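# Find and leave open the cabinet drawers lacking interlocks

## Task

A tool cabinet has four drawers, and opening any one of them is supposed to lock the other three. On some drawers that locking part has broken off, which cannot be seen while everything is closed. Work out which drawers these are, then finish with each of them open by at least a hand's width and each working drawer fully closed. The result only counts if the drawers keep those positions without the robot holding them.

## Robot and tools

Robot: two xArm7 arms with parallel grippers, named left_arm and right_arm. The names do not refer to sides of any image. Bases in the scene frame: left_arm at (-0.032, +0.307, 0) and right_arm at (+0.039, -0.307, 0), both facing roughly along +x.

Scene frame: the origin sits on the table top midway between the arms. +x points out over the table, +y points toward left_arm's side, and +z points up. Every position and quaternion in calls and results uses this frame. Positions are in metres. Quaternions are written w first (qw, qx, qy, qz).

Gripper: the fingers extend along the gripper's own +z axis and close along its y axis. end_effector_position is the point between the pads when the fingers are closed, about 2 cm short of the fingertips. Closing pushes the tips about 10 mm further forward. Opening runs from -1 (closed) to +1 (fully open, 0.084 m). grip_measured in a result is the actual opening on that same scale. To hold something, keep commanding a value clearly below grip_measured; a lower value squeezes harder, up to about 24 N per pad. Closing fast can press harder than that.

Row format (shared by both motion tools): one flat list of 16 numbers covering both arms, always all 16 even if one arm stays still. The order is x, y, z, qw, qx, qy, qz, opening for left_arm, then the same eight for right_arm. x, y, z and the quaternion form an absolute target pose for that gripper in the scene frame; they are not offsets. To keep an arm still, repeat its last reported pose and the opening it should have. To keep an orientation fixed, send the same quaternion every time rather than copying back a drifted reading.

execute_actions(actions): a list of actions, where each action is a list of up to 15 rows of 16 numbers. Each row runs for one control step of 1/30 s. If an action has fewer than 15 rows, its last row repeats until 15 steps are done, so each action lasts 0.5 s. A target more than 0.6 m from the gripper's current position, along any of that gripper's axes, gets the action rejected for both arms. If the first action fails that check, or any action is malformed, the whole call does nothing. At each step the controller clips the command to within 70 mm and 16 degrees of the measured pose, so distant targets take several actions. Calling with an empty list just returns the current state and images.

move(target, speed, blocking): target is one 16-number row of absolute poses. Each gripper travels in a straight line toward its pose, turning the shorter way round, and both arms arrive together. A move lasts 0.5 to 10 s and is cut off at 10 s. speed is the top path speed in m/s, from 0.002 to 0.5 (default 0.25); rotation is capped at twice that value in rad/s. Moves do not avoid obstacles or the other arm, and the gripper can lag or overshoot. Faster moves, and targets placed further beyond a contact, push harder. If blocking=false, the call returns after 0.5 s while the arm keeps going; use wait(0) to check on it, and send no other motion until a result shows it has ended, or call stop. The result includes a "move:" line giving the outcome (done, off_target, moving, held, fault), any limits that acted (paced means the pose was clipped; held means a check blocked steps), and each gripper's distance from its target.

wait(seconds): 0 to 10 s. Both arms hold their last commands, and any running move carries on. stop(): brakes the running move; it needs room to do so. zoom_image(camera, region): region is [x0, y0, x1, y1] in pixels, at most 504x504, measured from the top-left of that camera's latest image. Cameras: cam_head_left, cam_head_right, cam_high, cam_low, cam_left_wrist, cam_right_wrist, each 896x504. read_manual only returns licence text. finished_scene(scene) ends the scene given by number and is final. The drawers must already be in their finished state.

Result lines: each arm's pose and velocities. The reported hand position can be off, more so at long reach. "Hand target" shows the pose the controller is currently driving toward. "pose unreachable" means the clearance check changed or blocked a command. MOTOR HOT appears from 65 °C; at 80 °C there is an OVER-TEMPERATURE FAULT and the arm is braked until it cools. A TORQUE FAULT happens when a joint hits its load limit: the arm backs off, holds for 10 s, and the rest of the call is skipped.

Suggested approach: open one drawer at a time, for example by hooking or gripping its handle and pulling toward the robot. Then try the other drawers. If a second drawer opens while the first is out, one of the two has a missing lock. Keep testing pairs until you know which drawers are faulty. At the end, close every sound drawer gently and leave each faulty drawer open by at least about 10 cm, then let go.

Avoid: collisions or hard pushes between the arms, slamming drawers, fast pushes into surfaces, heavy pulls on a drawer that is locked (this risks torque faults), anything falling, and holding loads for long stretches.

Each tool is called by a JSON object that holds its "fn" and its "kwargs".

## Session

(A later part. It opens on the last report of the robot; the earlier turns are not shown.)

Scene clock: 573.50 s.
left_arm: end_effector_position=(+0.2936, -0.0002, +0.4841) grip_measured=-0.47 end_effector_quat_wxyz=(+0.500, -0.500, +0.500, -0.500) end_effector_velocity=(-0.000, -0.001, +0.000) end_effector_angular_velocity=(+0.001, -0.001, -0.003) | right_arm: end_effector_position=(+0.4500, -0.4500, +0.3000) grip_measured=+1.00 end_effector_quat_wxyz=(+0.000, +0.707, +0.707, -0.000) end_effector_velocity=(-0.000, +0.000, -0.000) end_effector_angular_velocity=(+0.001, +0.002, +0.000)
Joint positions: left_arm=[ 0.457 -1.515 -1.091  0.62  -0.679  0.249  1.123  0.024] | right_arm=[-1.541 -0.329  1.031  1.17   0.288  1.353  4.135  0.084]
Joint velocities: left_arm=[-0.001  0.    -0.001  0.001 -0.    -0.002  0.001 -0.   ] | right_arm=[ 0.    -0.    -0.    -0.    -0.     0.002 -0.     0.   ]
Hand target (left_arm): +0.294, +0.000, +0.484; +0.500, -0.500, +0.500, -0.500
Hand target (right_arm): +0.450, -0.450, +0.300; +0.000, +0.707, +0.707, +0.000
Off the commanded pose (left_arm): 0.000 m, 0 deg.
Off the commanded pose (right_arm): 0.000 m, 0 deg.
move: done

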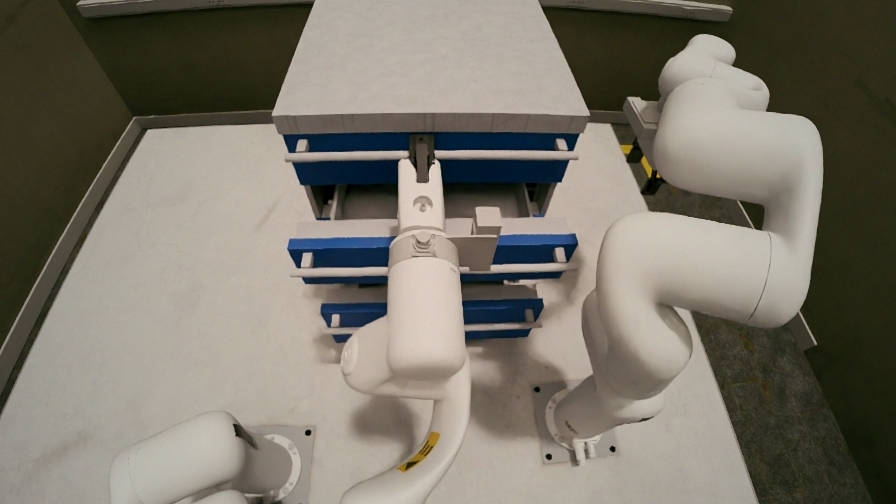

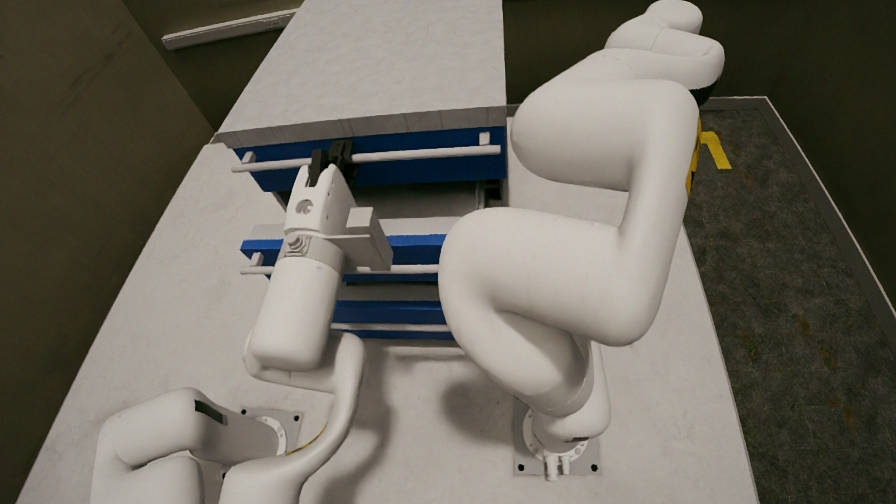

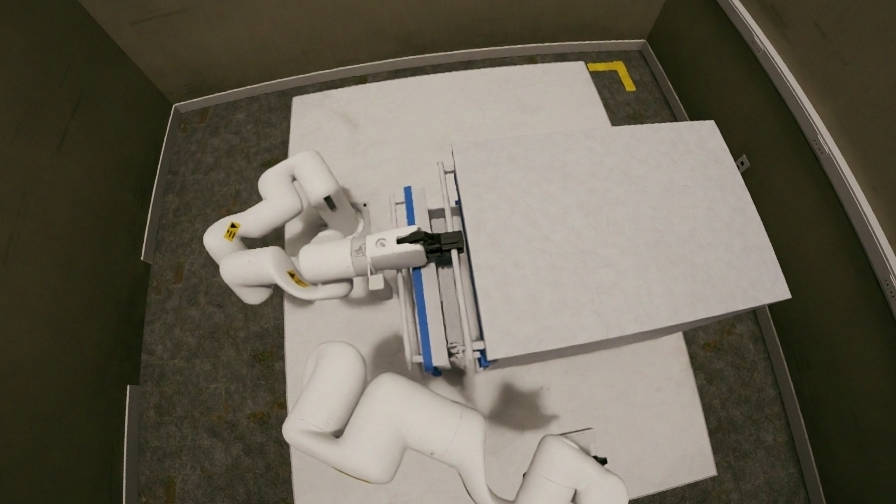

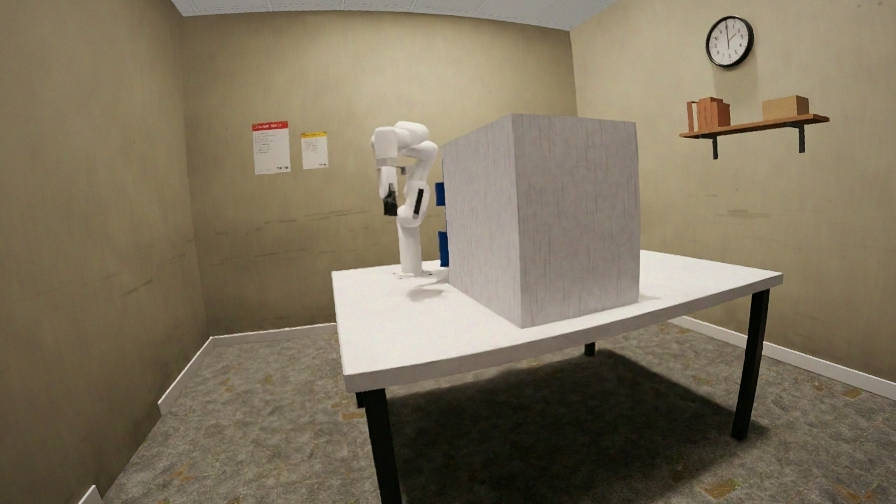

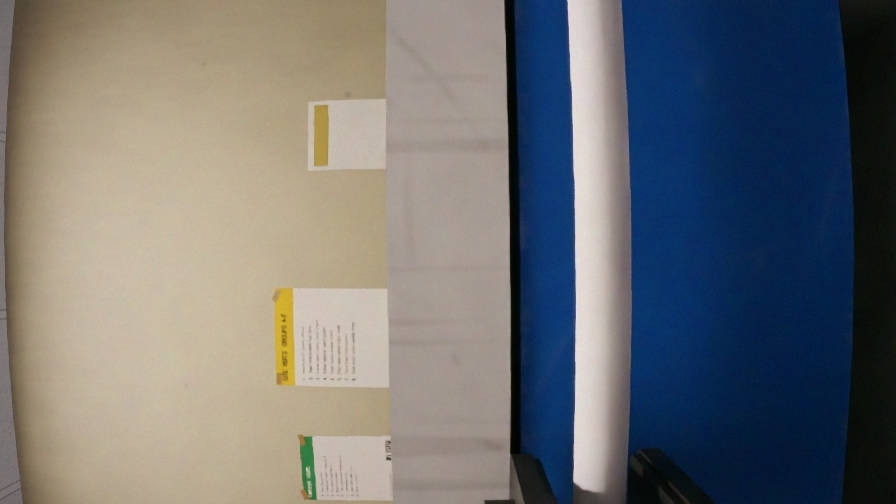

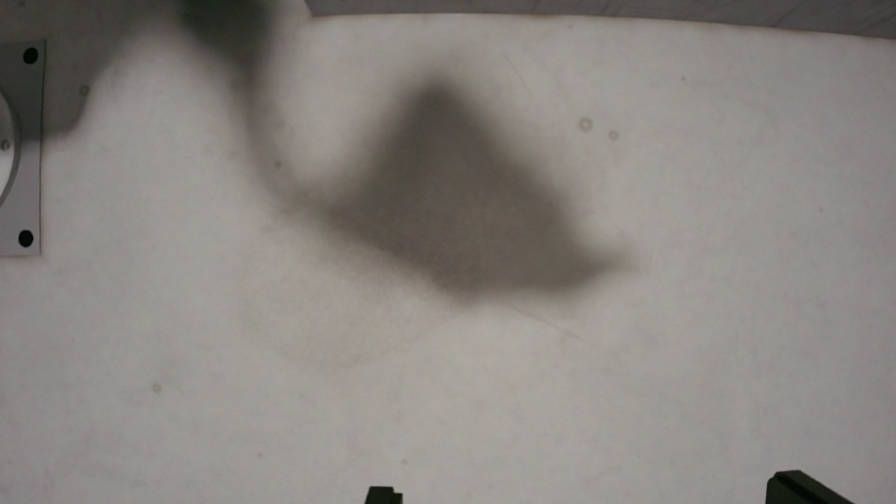

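{"fn": "execute_actions", "kwargs": {"actions": []}}

Scene clock: 589.47 s.
left_arm: end_effector_position=(+0.2939, +0.0000, +0.4839) grip_measured=-0.47 end_effector_quat_wxyz=(+0.500, -0.500, +0.500, -0.500) end_effector_velocity=(-0.000, +0.000, +0.000) end_effector_angular_velocity=(-0.000, +0.000, +0.000) | right_arm: end_effector_position=(+0.4500, -0.4500, +0.3000) grip_measured=+1.00 end_effector_quat_wxyz=(-0.000, +0.707, +0.707, -0.000) end_effector_velocity=(-0.000, +0.000, +0.000) end_effector_angular_velocity=(+0.001, +0.001, -0.000)
Joint positions: left_arm=[ 0.457 -1.514 -1.091  0.62  -0.679  0.249  1.123  0.024] | right_arm=[-1.541 -0.329  1.031  1.17   0.288  1.353  4.135  0.084]
Joint velocities: left_arm=[ 0. -0.  0. -0. -0.  0.  0.  0.] | right_arm=[-0.     0.     0.     0.001  0.     0.001  0.    -0.   ]
Hand target (left_arm): +0.294, +0.000, +0.484; +0.500, -0.500, +0.500, -0.500
Hand target (right_arm): +0.450, -0.450, +0.300; +0.000, +0.707, +0.707, +0.000
Off the commanded pose (left_arm): 0.000 m, 0 deg.
Off the commanded pose (right_arm): 0.000 m, 0 deg.

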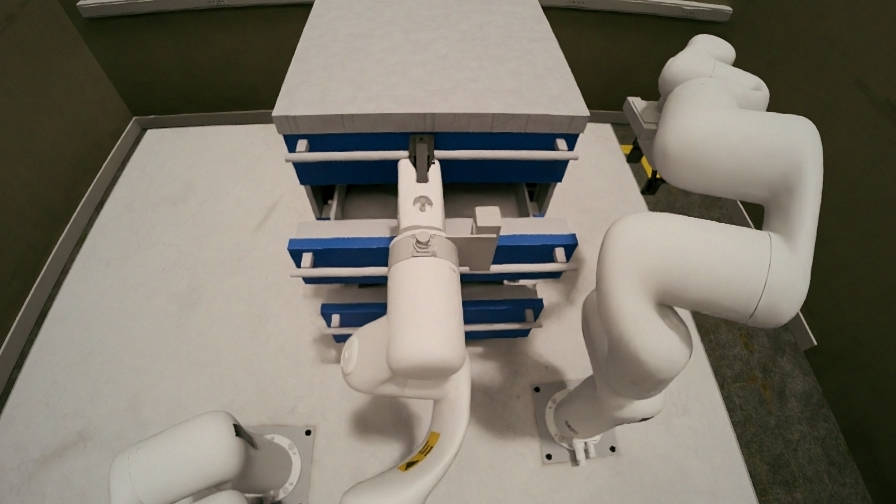

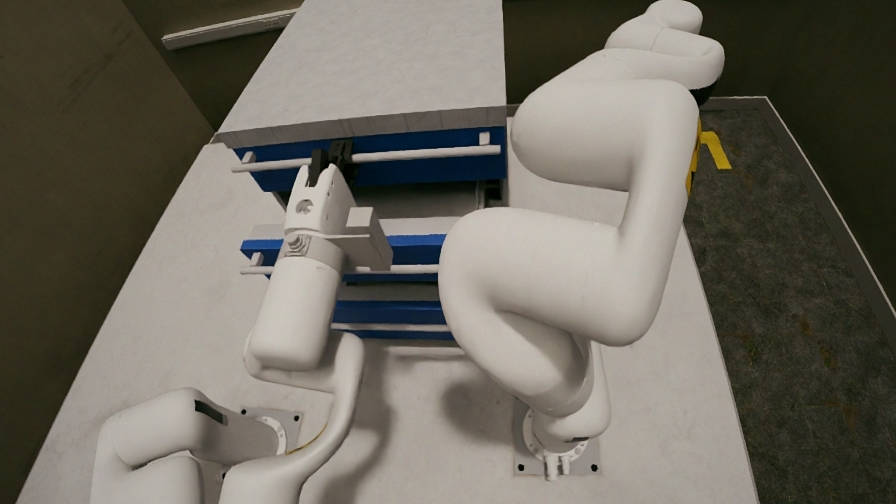

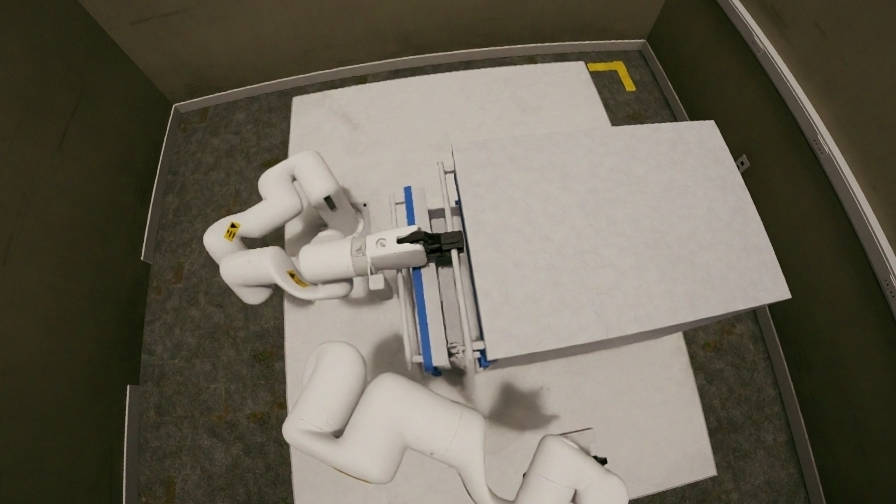

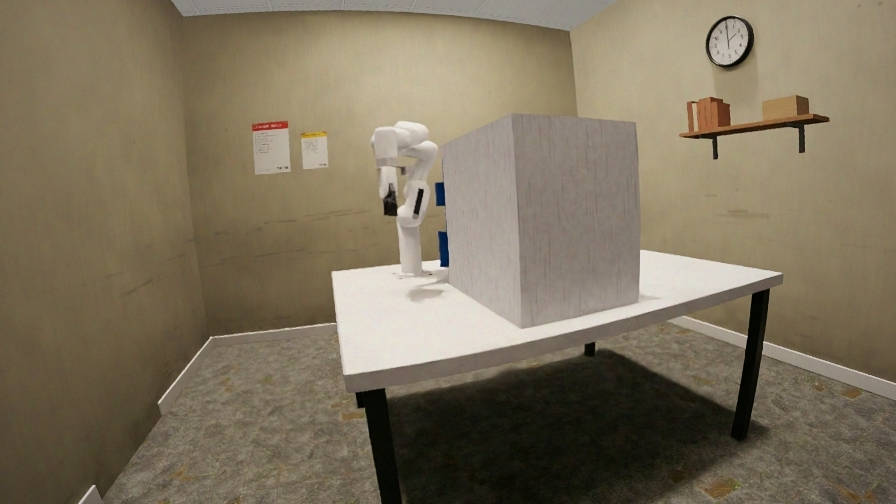

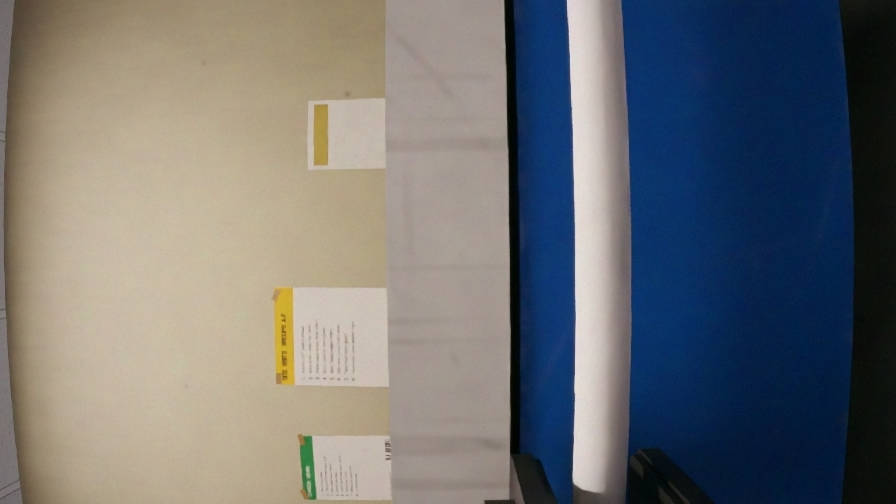

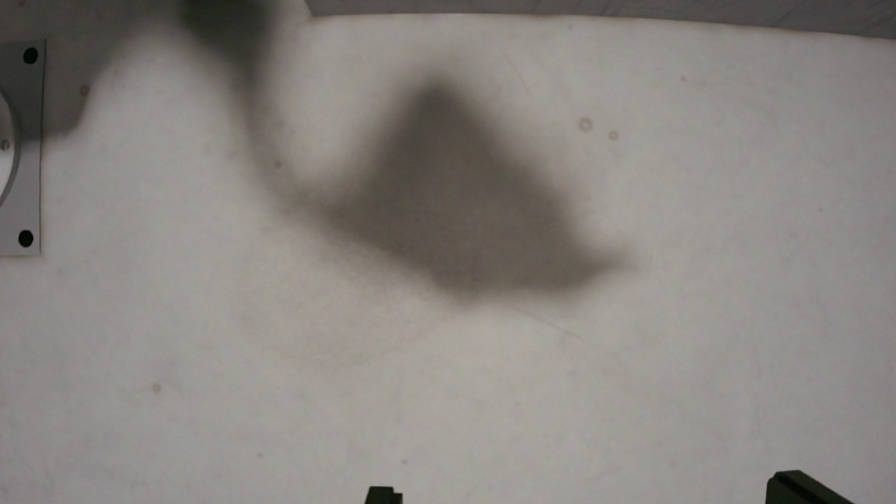

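{"fn": "execute_actions", "kwargs": {"actions": [[[0.294,0,0.484,-0.5,0.5,-0.5,0.5,-0.7,0.45,-0.45,0.30,0,0.707,0.707,0,1]],[[0.294,0,0.484,-0.5,0.5,-0.5,0.5,-1,0.45,-0.45,0.30,0,0.707,0.707,0,1]],[[0.295,0,0.484,-0.5,0.5,-0.5,0.5,-1,0.45,-0.45,0.30,0,0.707,0.707,0,1],[0.295,0,0.484,-0.5,0.5,-0.5,0.5,-1,0.45,-0.45,0.30,0,0.707,0.707,0,1],[0.296,0,0.484,-0.5,0.5,-0.5,0.5,-1,0.45,-0.45,0.30,0,0.707,0.707,0,1],[0.296,0,0.484,-0.5,0.5,-0.5,0.5,-1,0.45,-0.45,0.30,0,0.707,0.707,0,1],[0.297,0,0.484,-0.5,0.5,-0.5,0.5,-1,0.45,-0.45,0.30,0,0.707,0.707,0,1],[0.297,0,0.484,-0.5,0.5,-0.5,0.5,-1,0.45,-0.45,0.30,0,0.707,0.707,0,1],[0.298,0,0.484,-0.5,0.5,-0.5,0.5,-1,0.45,-0.45,0.30,0,0.707,0.707,0,1]],[[0.298,0,0.484,-0.5,0.5,-0.5,0.5,-1,0.45,-0.45,0.30,0,0.707,0.707,0,1]]]}}

Scene clock: 601.93 s.
left_arm: end_effector_position=(+0.2977, -0.0005, +0.4841) grip_measured=-0.74 end_effector_quat_wxyz=(+0.500, -0.500, +0.500, -0.500) end_effector_velocity=(+0.000, +0.000, -0.000) end_effector_angular_velocity=(-0.000, +0.000, +0.001) | right_arm: end_effector_position=(+0.4500, -0.4500, +0.3000) grip_measured=+1.00 end_effector_quat_wxyz=(-0.000, +0.707, +0.707, -0.000) end_effector_velocity=(+0.001, +0.000, +0.001) end_effector_angular_velocity=(-0.001, -0.002, +0.001)
Joint positions: left_arm=[ 0.467 -1.502 -1.095  0.625 -0.682  0.235  1.127  0.012] | right_arm=[-1.541 -0.329  1.031  1.17   0.288  1.353  4.135  0.084]
Joint velocities: left_arm=[ 0.  0.  0. -0.  0.  0. -0.  0.] | right_arm=[ 0.001  0.    -0.     0.001 -0.    -0.001 -0.     0.   ]
Hand target (left_arm): +0.298, -0.000, +0.484; +0.500, -0.500, +0.500, -0.500
Hand target (right_arm): +0.450, -0.450, +0.300; +0.000, +0.707, +0.707, +0.000
Off the commanded pose (left_arm): 0.001 m, 0 deg.
Off the commanded pose (right_arm): 0.000 m, 0 deg.

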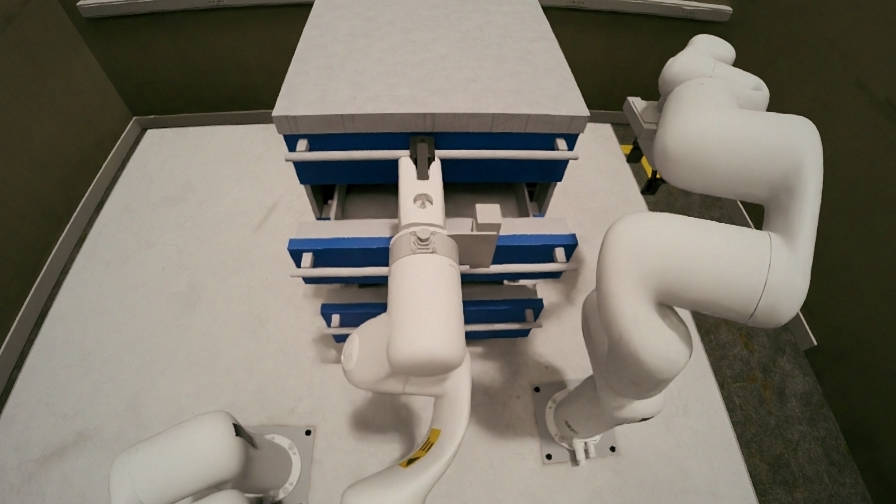

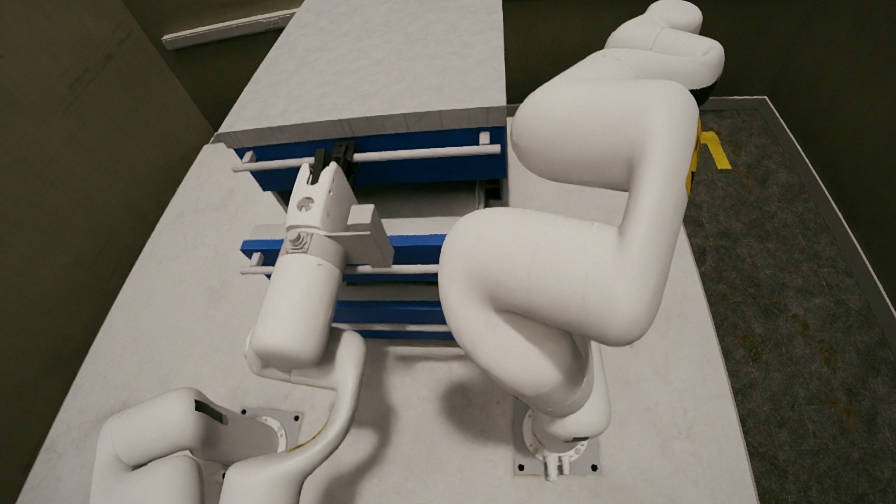

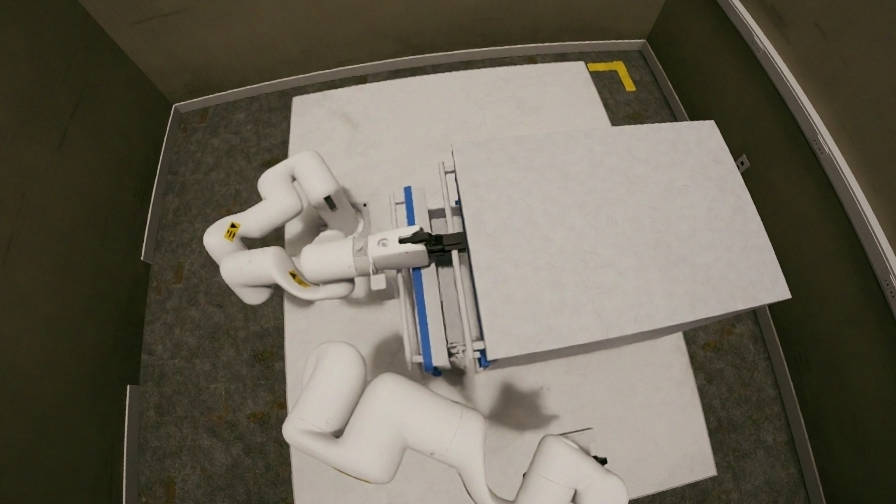

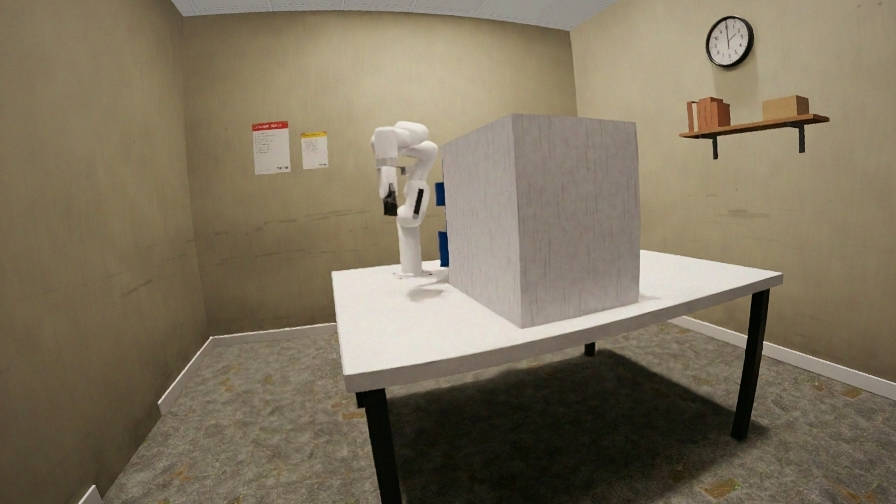

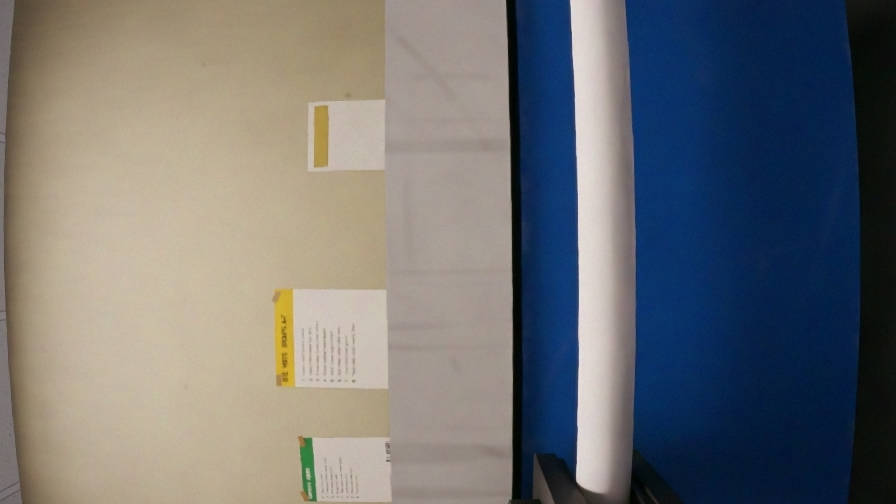

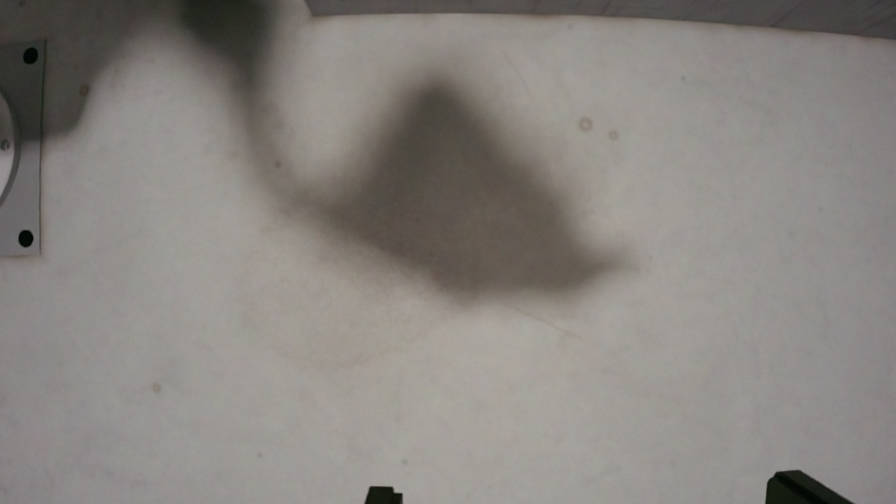

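{"fn": "execute_actions", "kwargs": {"actions": [[[0.2975,0,0.484,-0.5,0.5,-0.5,0.5,-0.45,0.45,-0.45,0.30,0,0.707,0.707,0,1]]]}}

{"fn": "move", "kwargs": {"target": [0.22,0,0.484,-0.5,0.5,-0.5,0.5,-0.45,0.45,-0.45,0.30,0,0.707,0.707,0,1], "speed": 0.1}}

Scene clock: 610.27 s.
left_arm: end_effector_position=(+0.2979, +0.0005, +0.4839) grip_measured=-0.47 end_effector_quat_wxyz=(+0.500, -0.500, +0.500, -0.500) end_effector_velocity=(-0.002, -0.003, +0.001) end_effector_angular_velocity=(+0.002, -0.003, -0.006) | right_arm: end_effector_position=(+0.4500, -0.4500, +0.3000) grip_measured=+1.00 end_effector_quat_wxyz=(+0.000, +0.707, +0.707, +0.000) end_effector_velocity=(-0.000, -0.000, -0.001) end_effector_angular_velocity=(+0.001, +0.001, -0.001)
Joint positions: left_arm=[ 0.467 -1.503 -1.095  0.624 -0.681  0.237  1.126  0.024] | right_arm=[-1.541 -0.329  1.031  1.17   0.288  1.353  4.135  0.084]
Joint velocities: left_arm=[-0.005 -0.002 -0.     0.002 -0.     0.     0.     0.   ] | right_arm=[-0.001  0.     0.    -0.002  0.    -0.001 -0.     0.   ]
Hand target (left_arm): +0.298, +0.000, +0.484; +0.500, -0.500, +0.500, -0.500
Hand target (right_arm): +0.450, -0.450, +0.300; +0.000, +0.707, +0.707, +0.000
Off the commanded pose (left_arm): 0.001 m, 0 deg.
Off the commanded pose (right_arm): 0.000 m, 0 deg.

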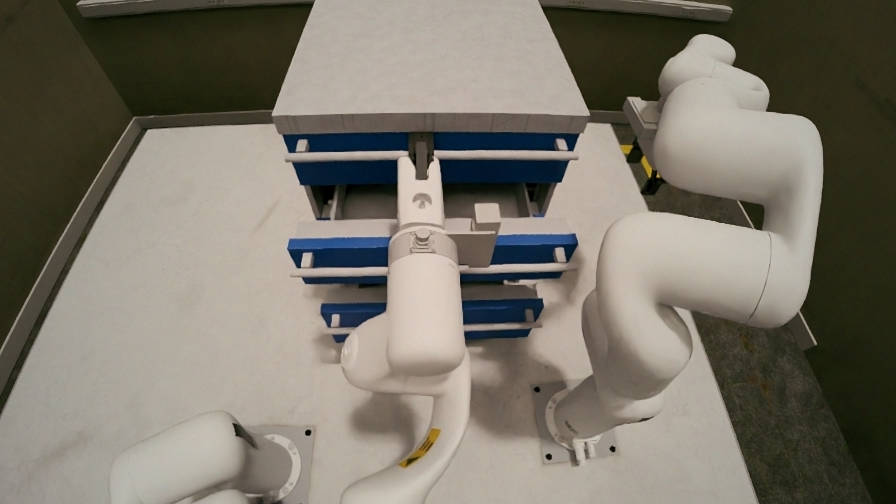

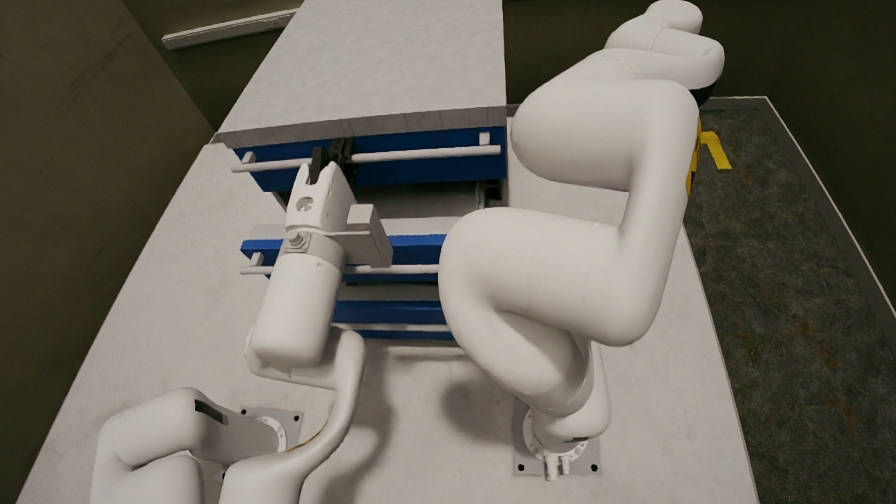

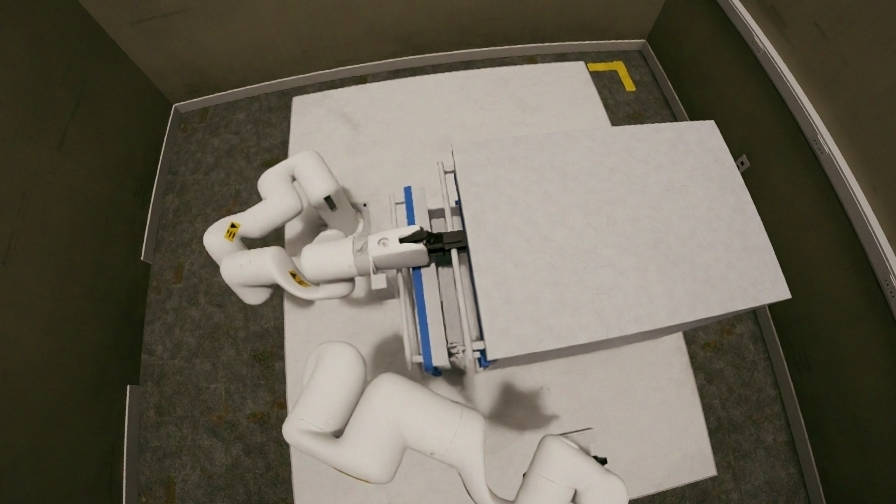

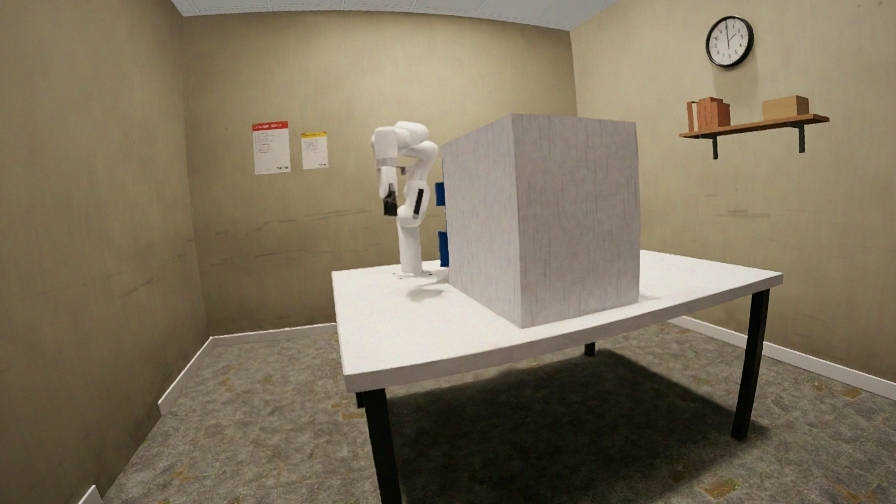

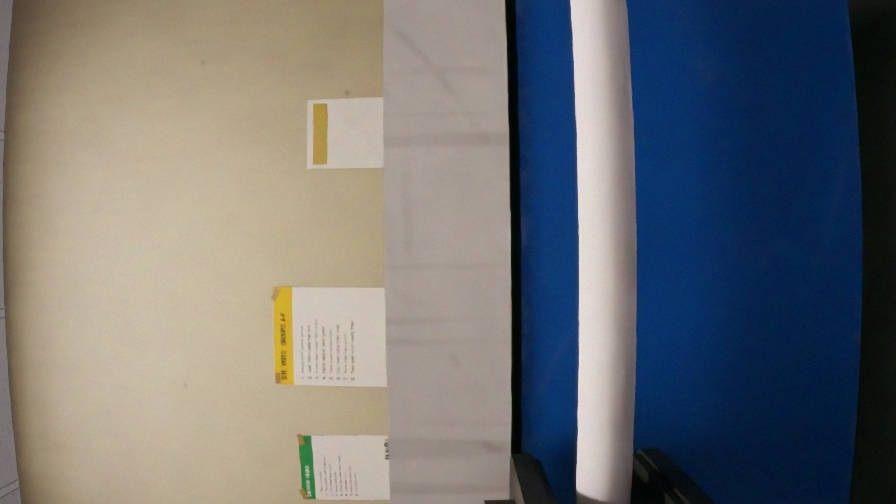

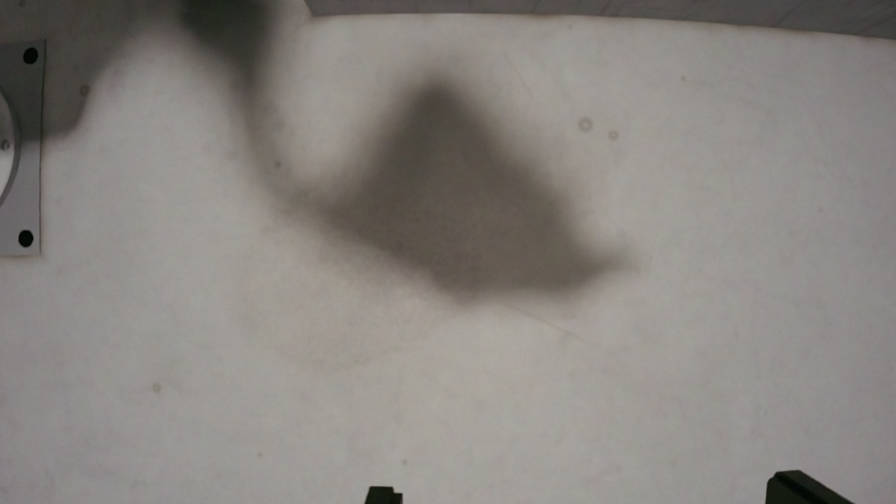

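Scene clock: 611.40 s.
left_arm: end_effector_position=(+0.2207, +0.0003, +0.4839) grip_measured=-0.47 end_effector_quat_wxyz=(+0.500, -0.500, +0.500, -0.500) end_effector_velocity=(-0.001, -0.001, +0.001) end_effector_angular_velocity=(-0.000, -0.001, -0.002) | right_arm: end_effector_position=(+0.4500, -0.4500, +0.3000) grip_measured=+1.00 end_effector_quat_wxyz=(+0.000, +0.707, +0.707, -0.000) end_effector_velocity=(-0.000, +0.001, +0.000) end_effector_angular_velocity=(+0.001, +0.001, +0.001)
Joint positions: left_arm=[ 0.287 -1.723 -1.017  0.578 -0.605  0.493  1.057  0.024] | right_arm=[-1.541 -0.329  1.031  1.17   0.288  1.353  4.135  0.084]
Joint velocities: left_arm=[-0.001 -0.001  0.001  0.002  0.001  0.002 -0.001 -0.   ] | right_arm=[ 0.001  0.    -0.     0.001  0.     0.002  0.    -0.   ]
Hand target (left_arm): +0.220, -0.000, +0.484; +0.500, -0.500, +0.500, -0.500
Hand target (right_arm): +0.450, -0.450, +0.300; +0.000, +0.707, +0.707, +0.000
Off the commanded pose (left_arm): 0.001 m, 0 deg.
Off the commanded pose (right_arm): 0.000 m, 0 deg.
move: done

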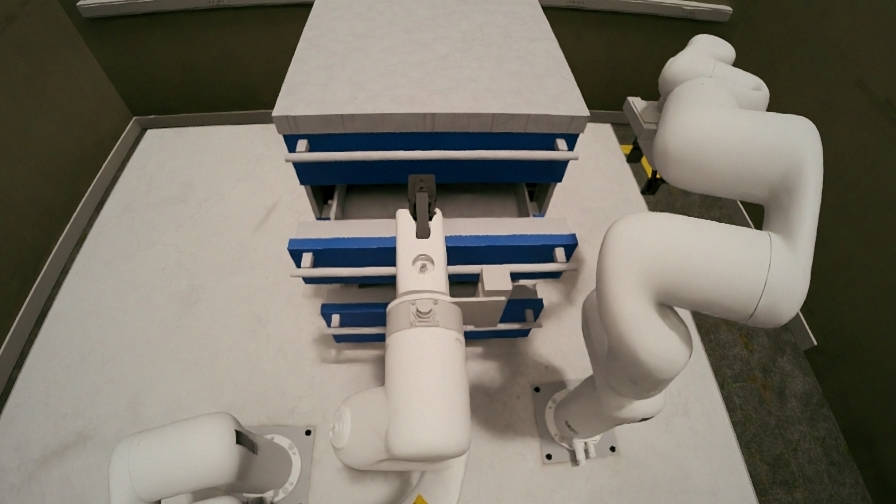

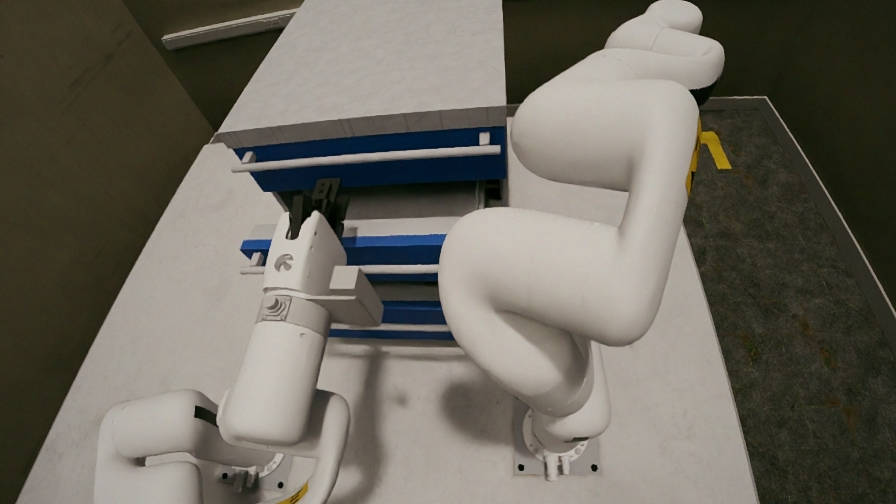

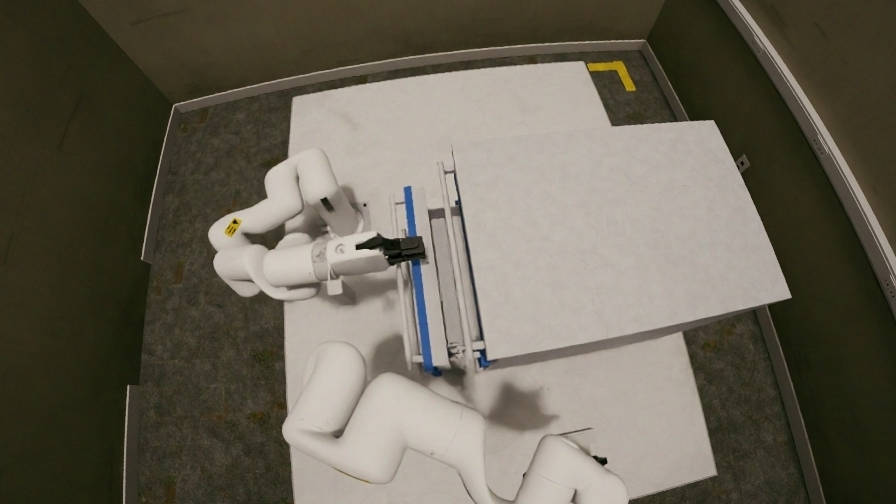

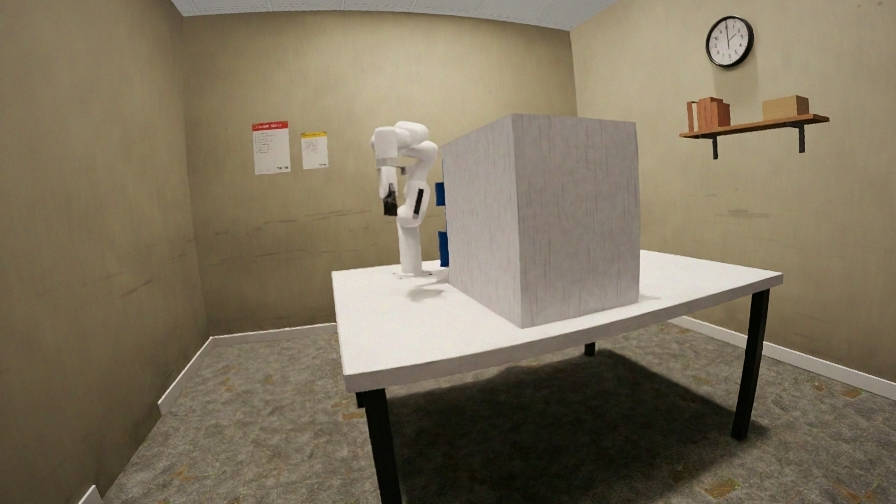

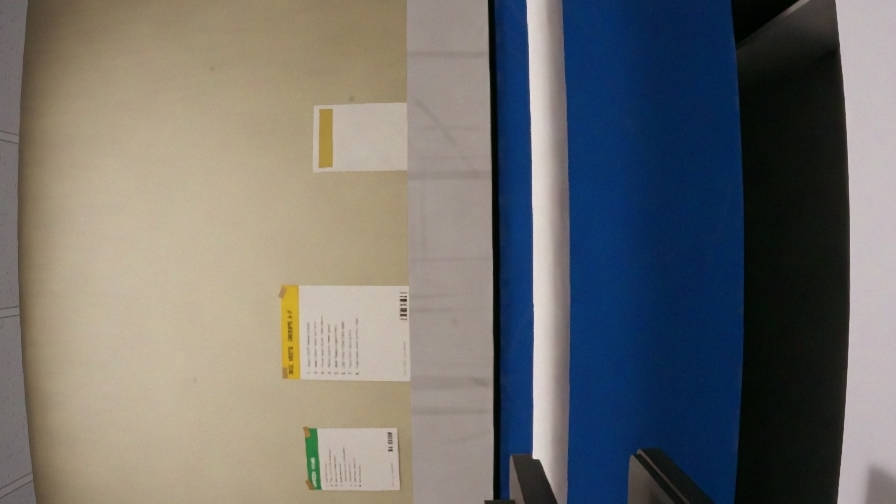

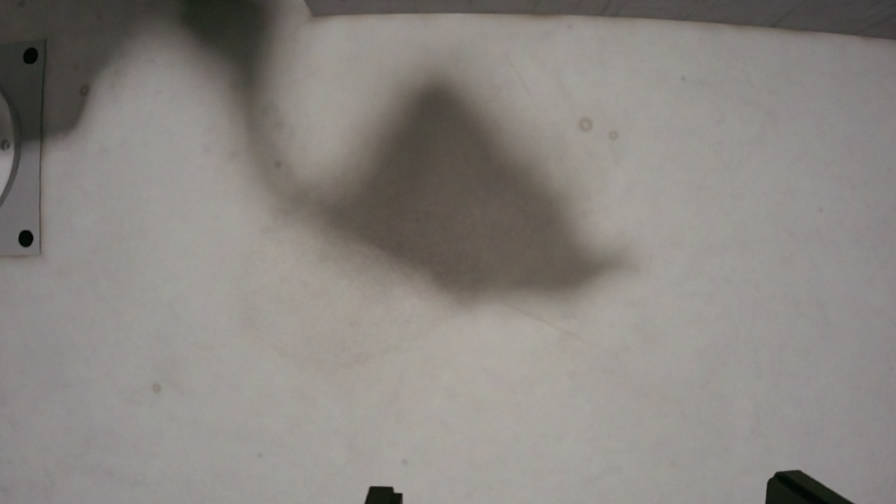

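{"fn": "finished_scene", "kwargs": {"scene": 1}}

The scene is finished: the task was done.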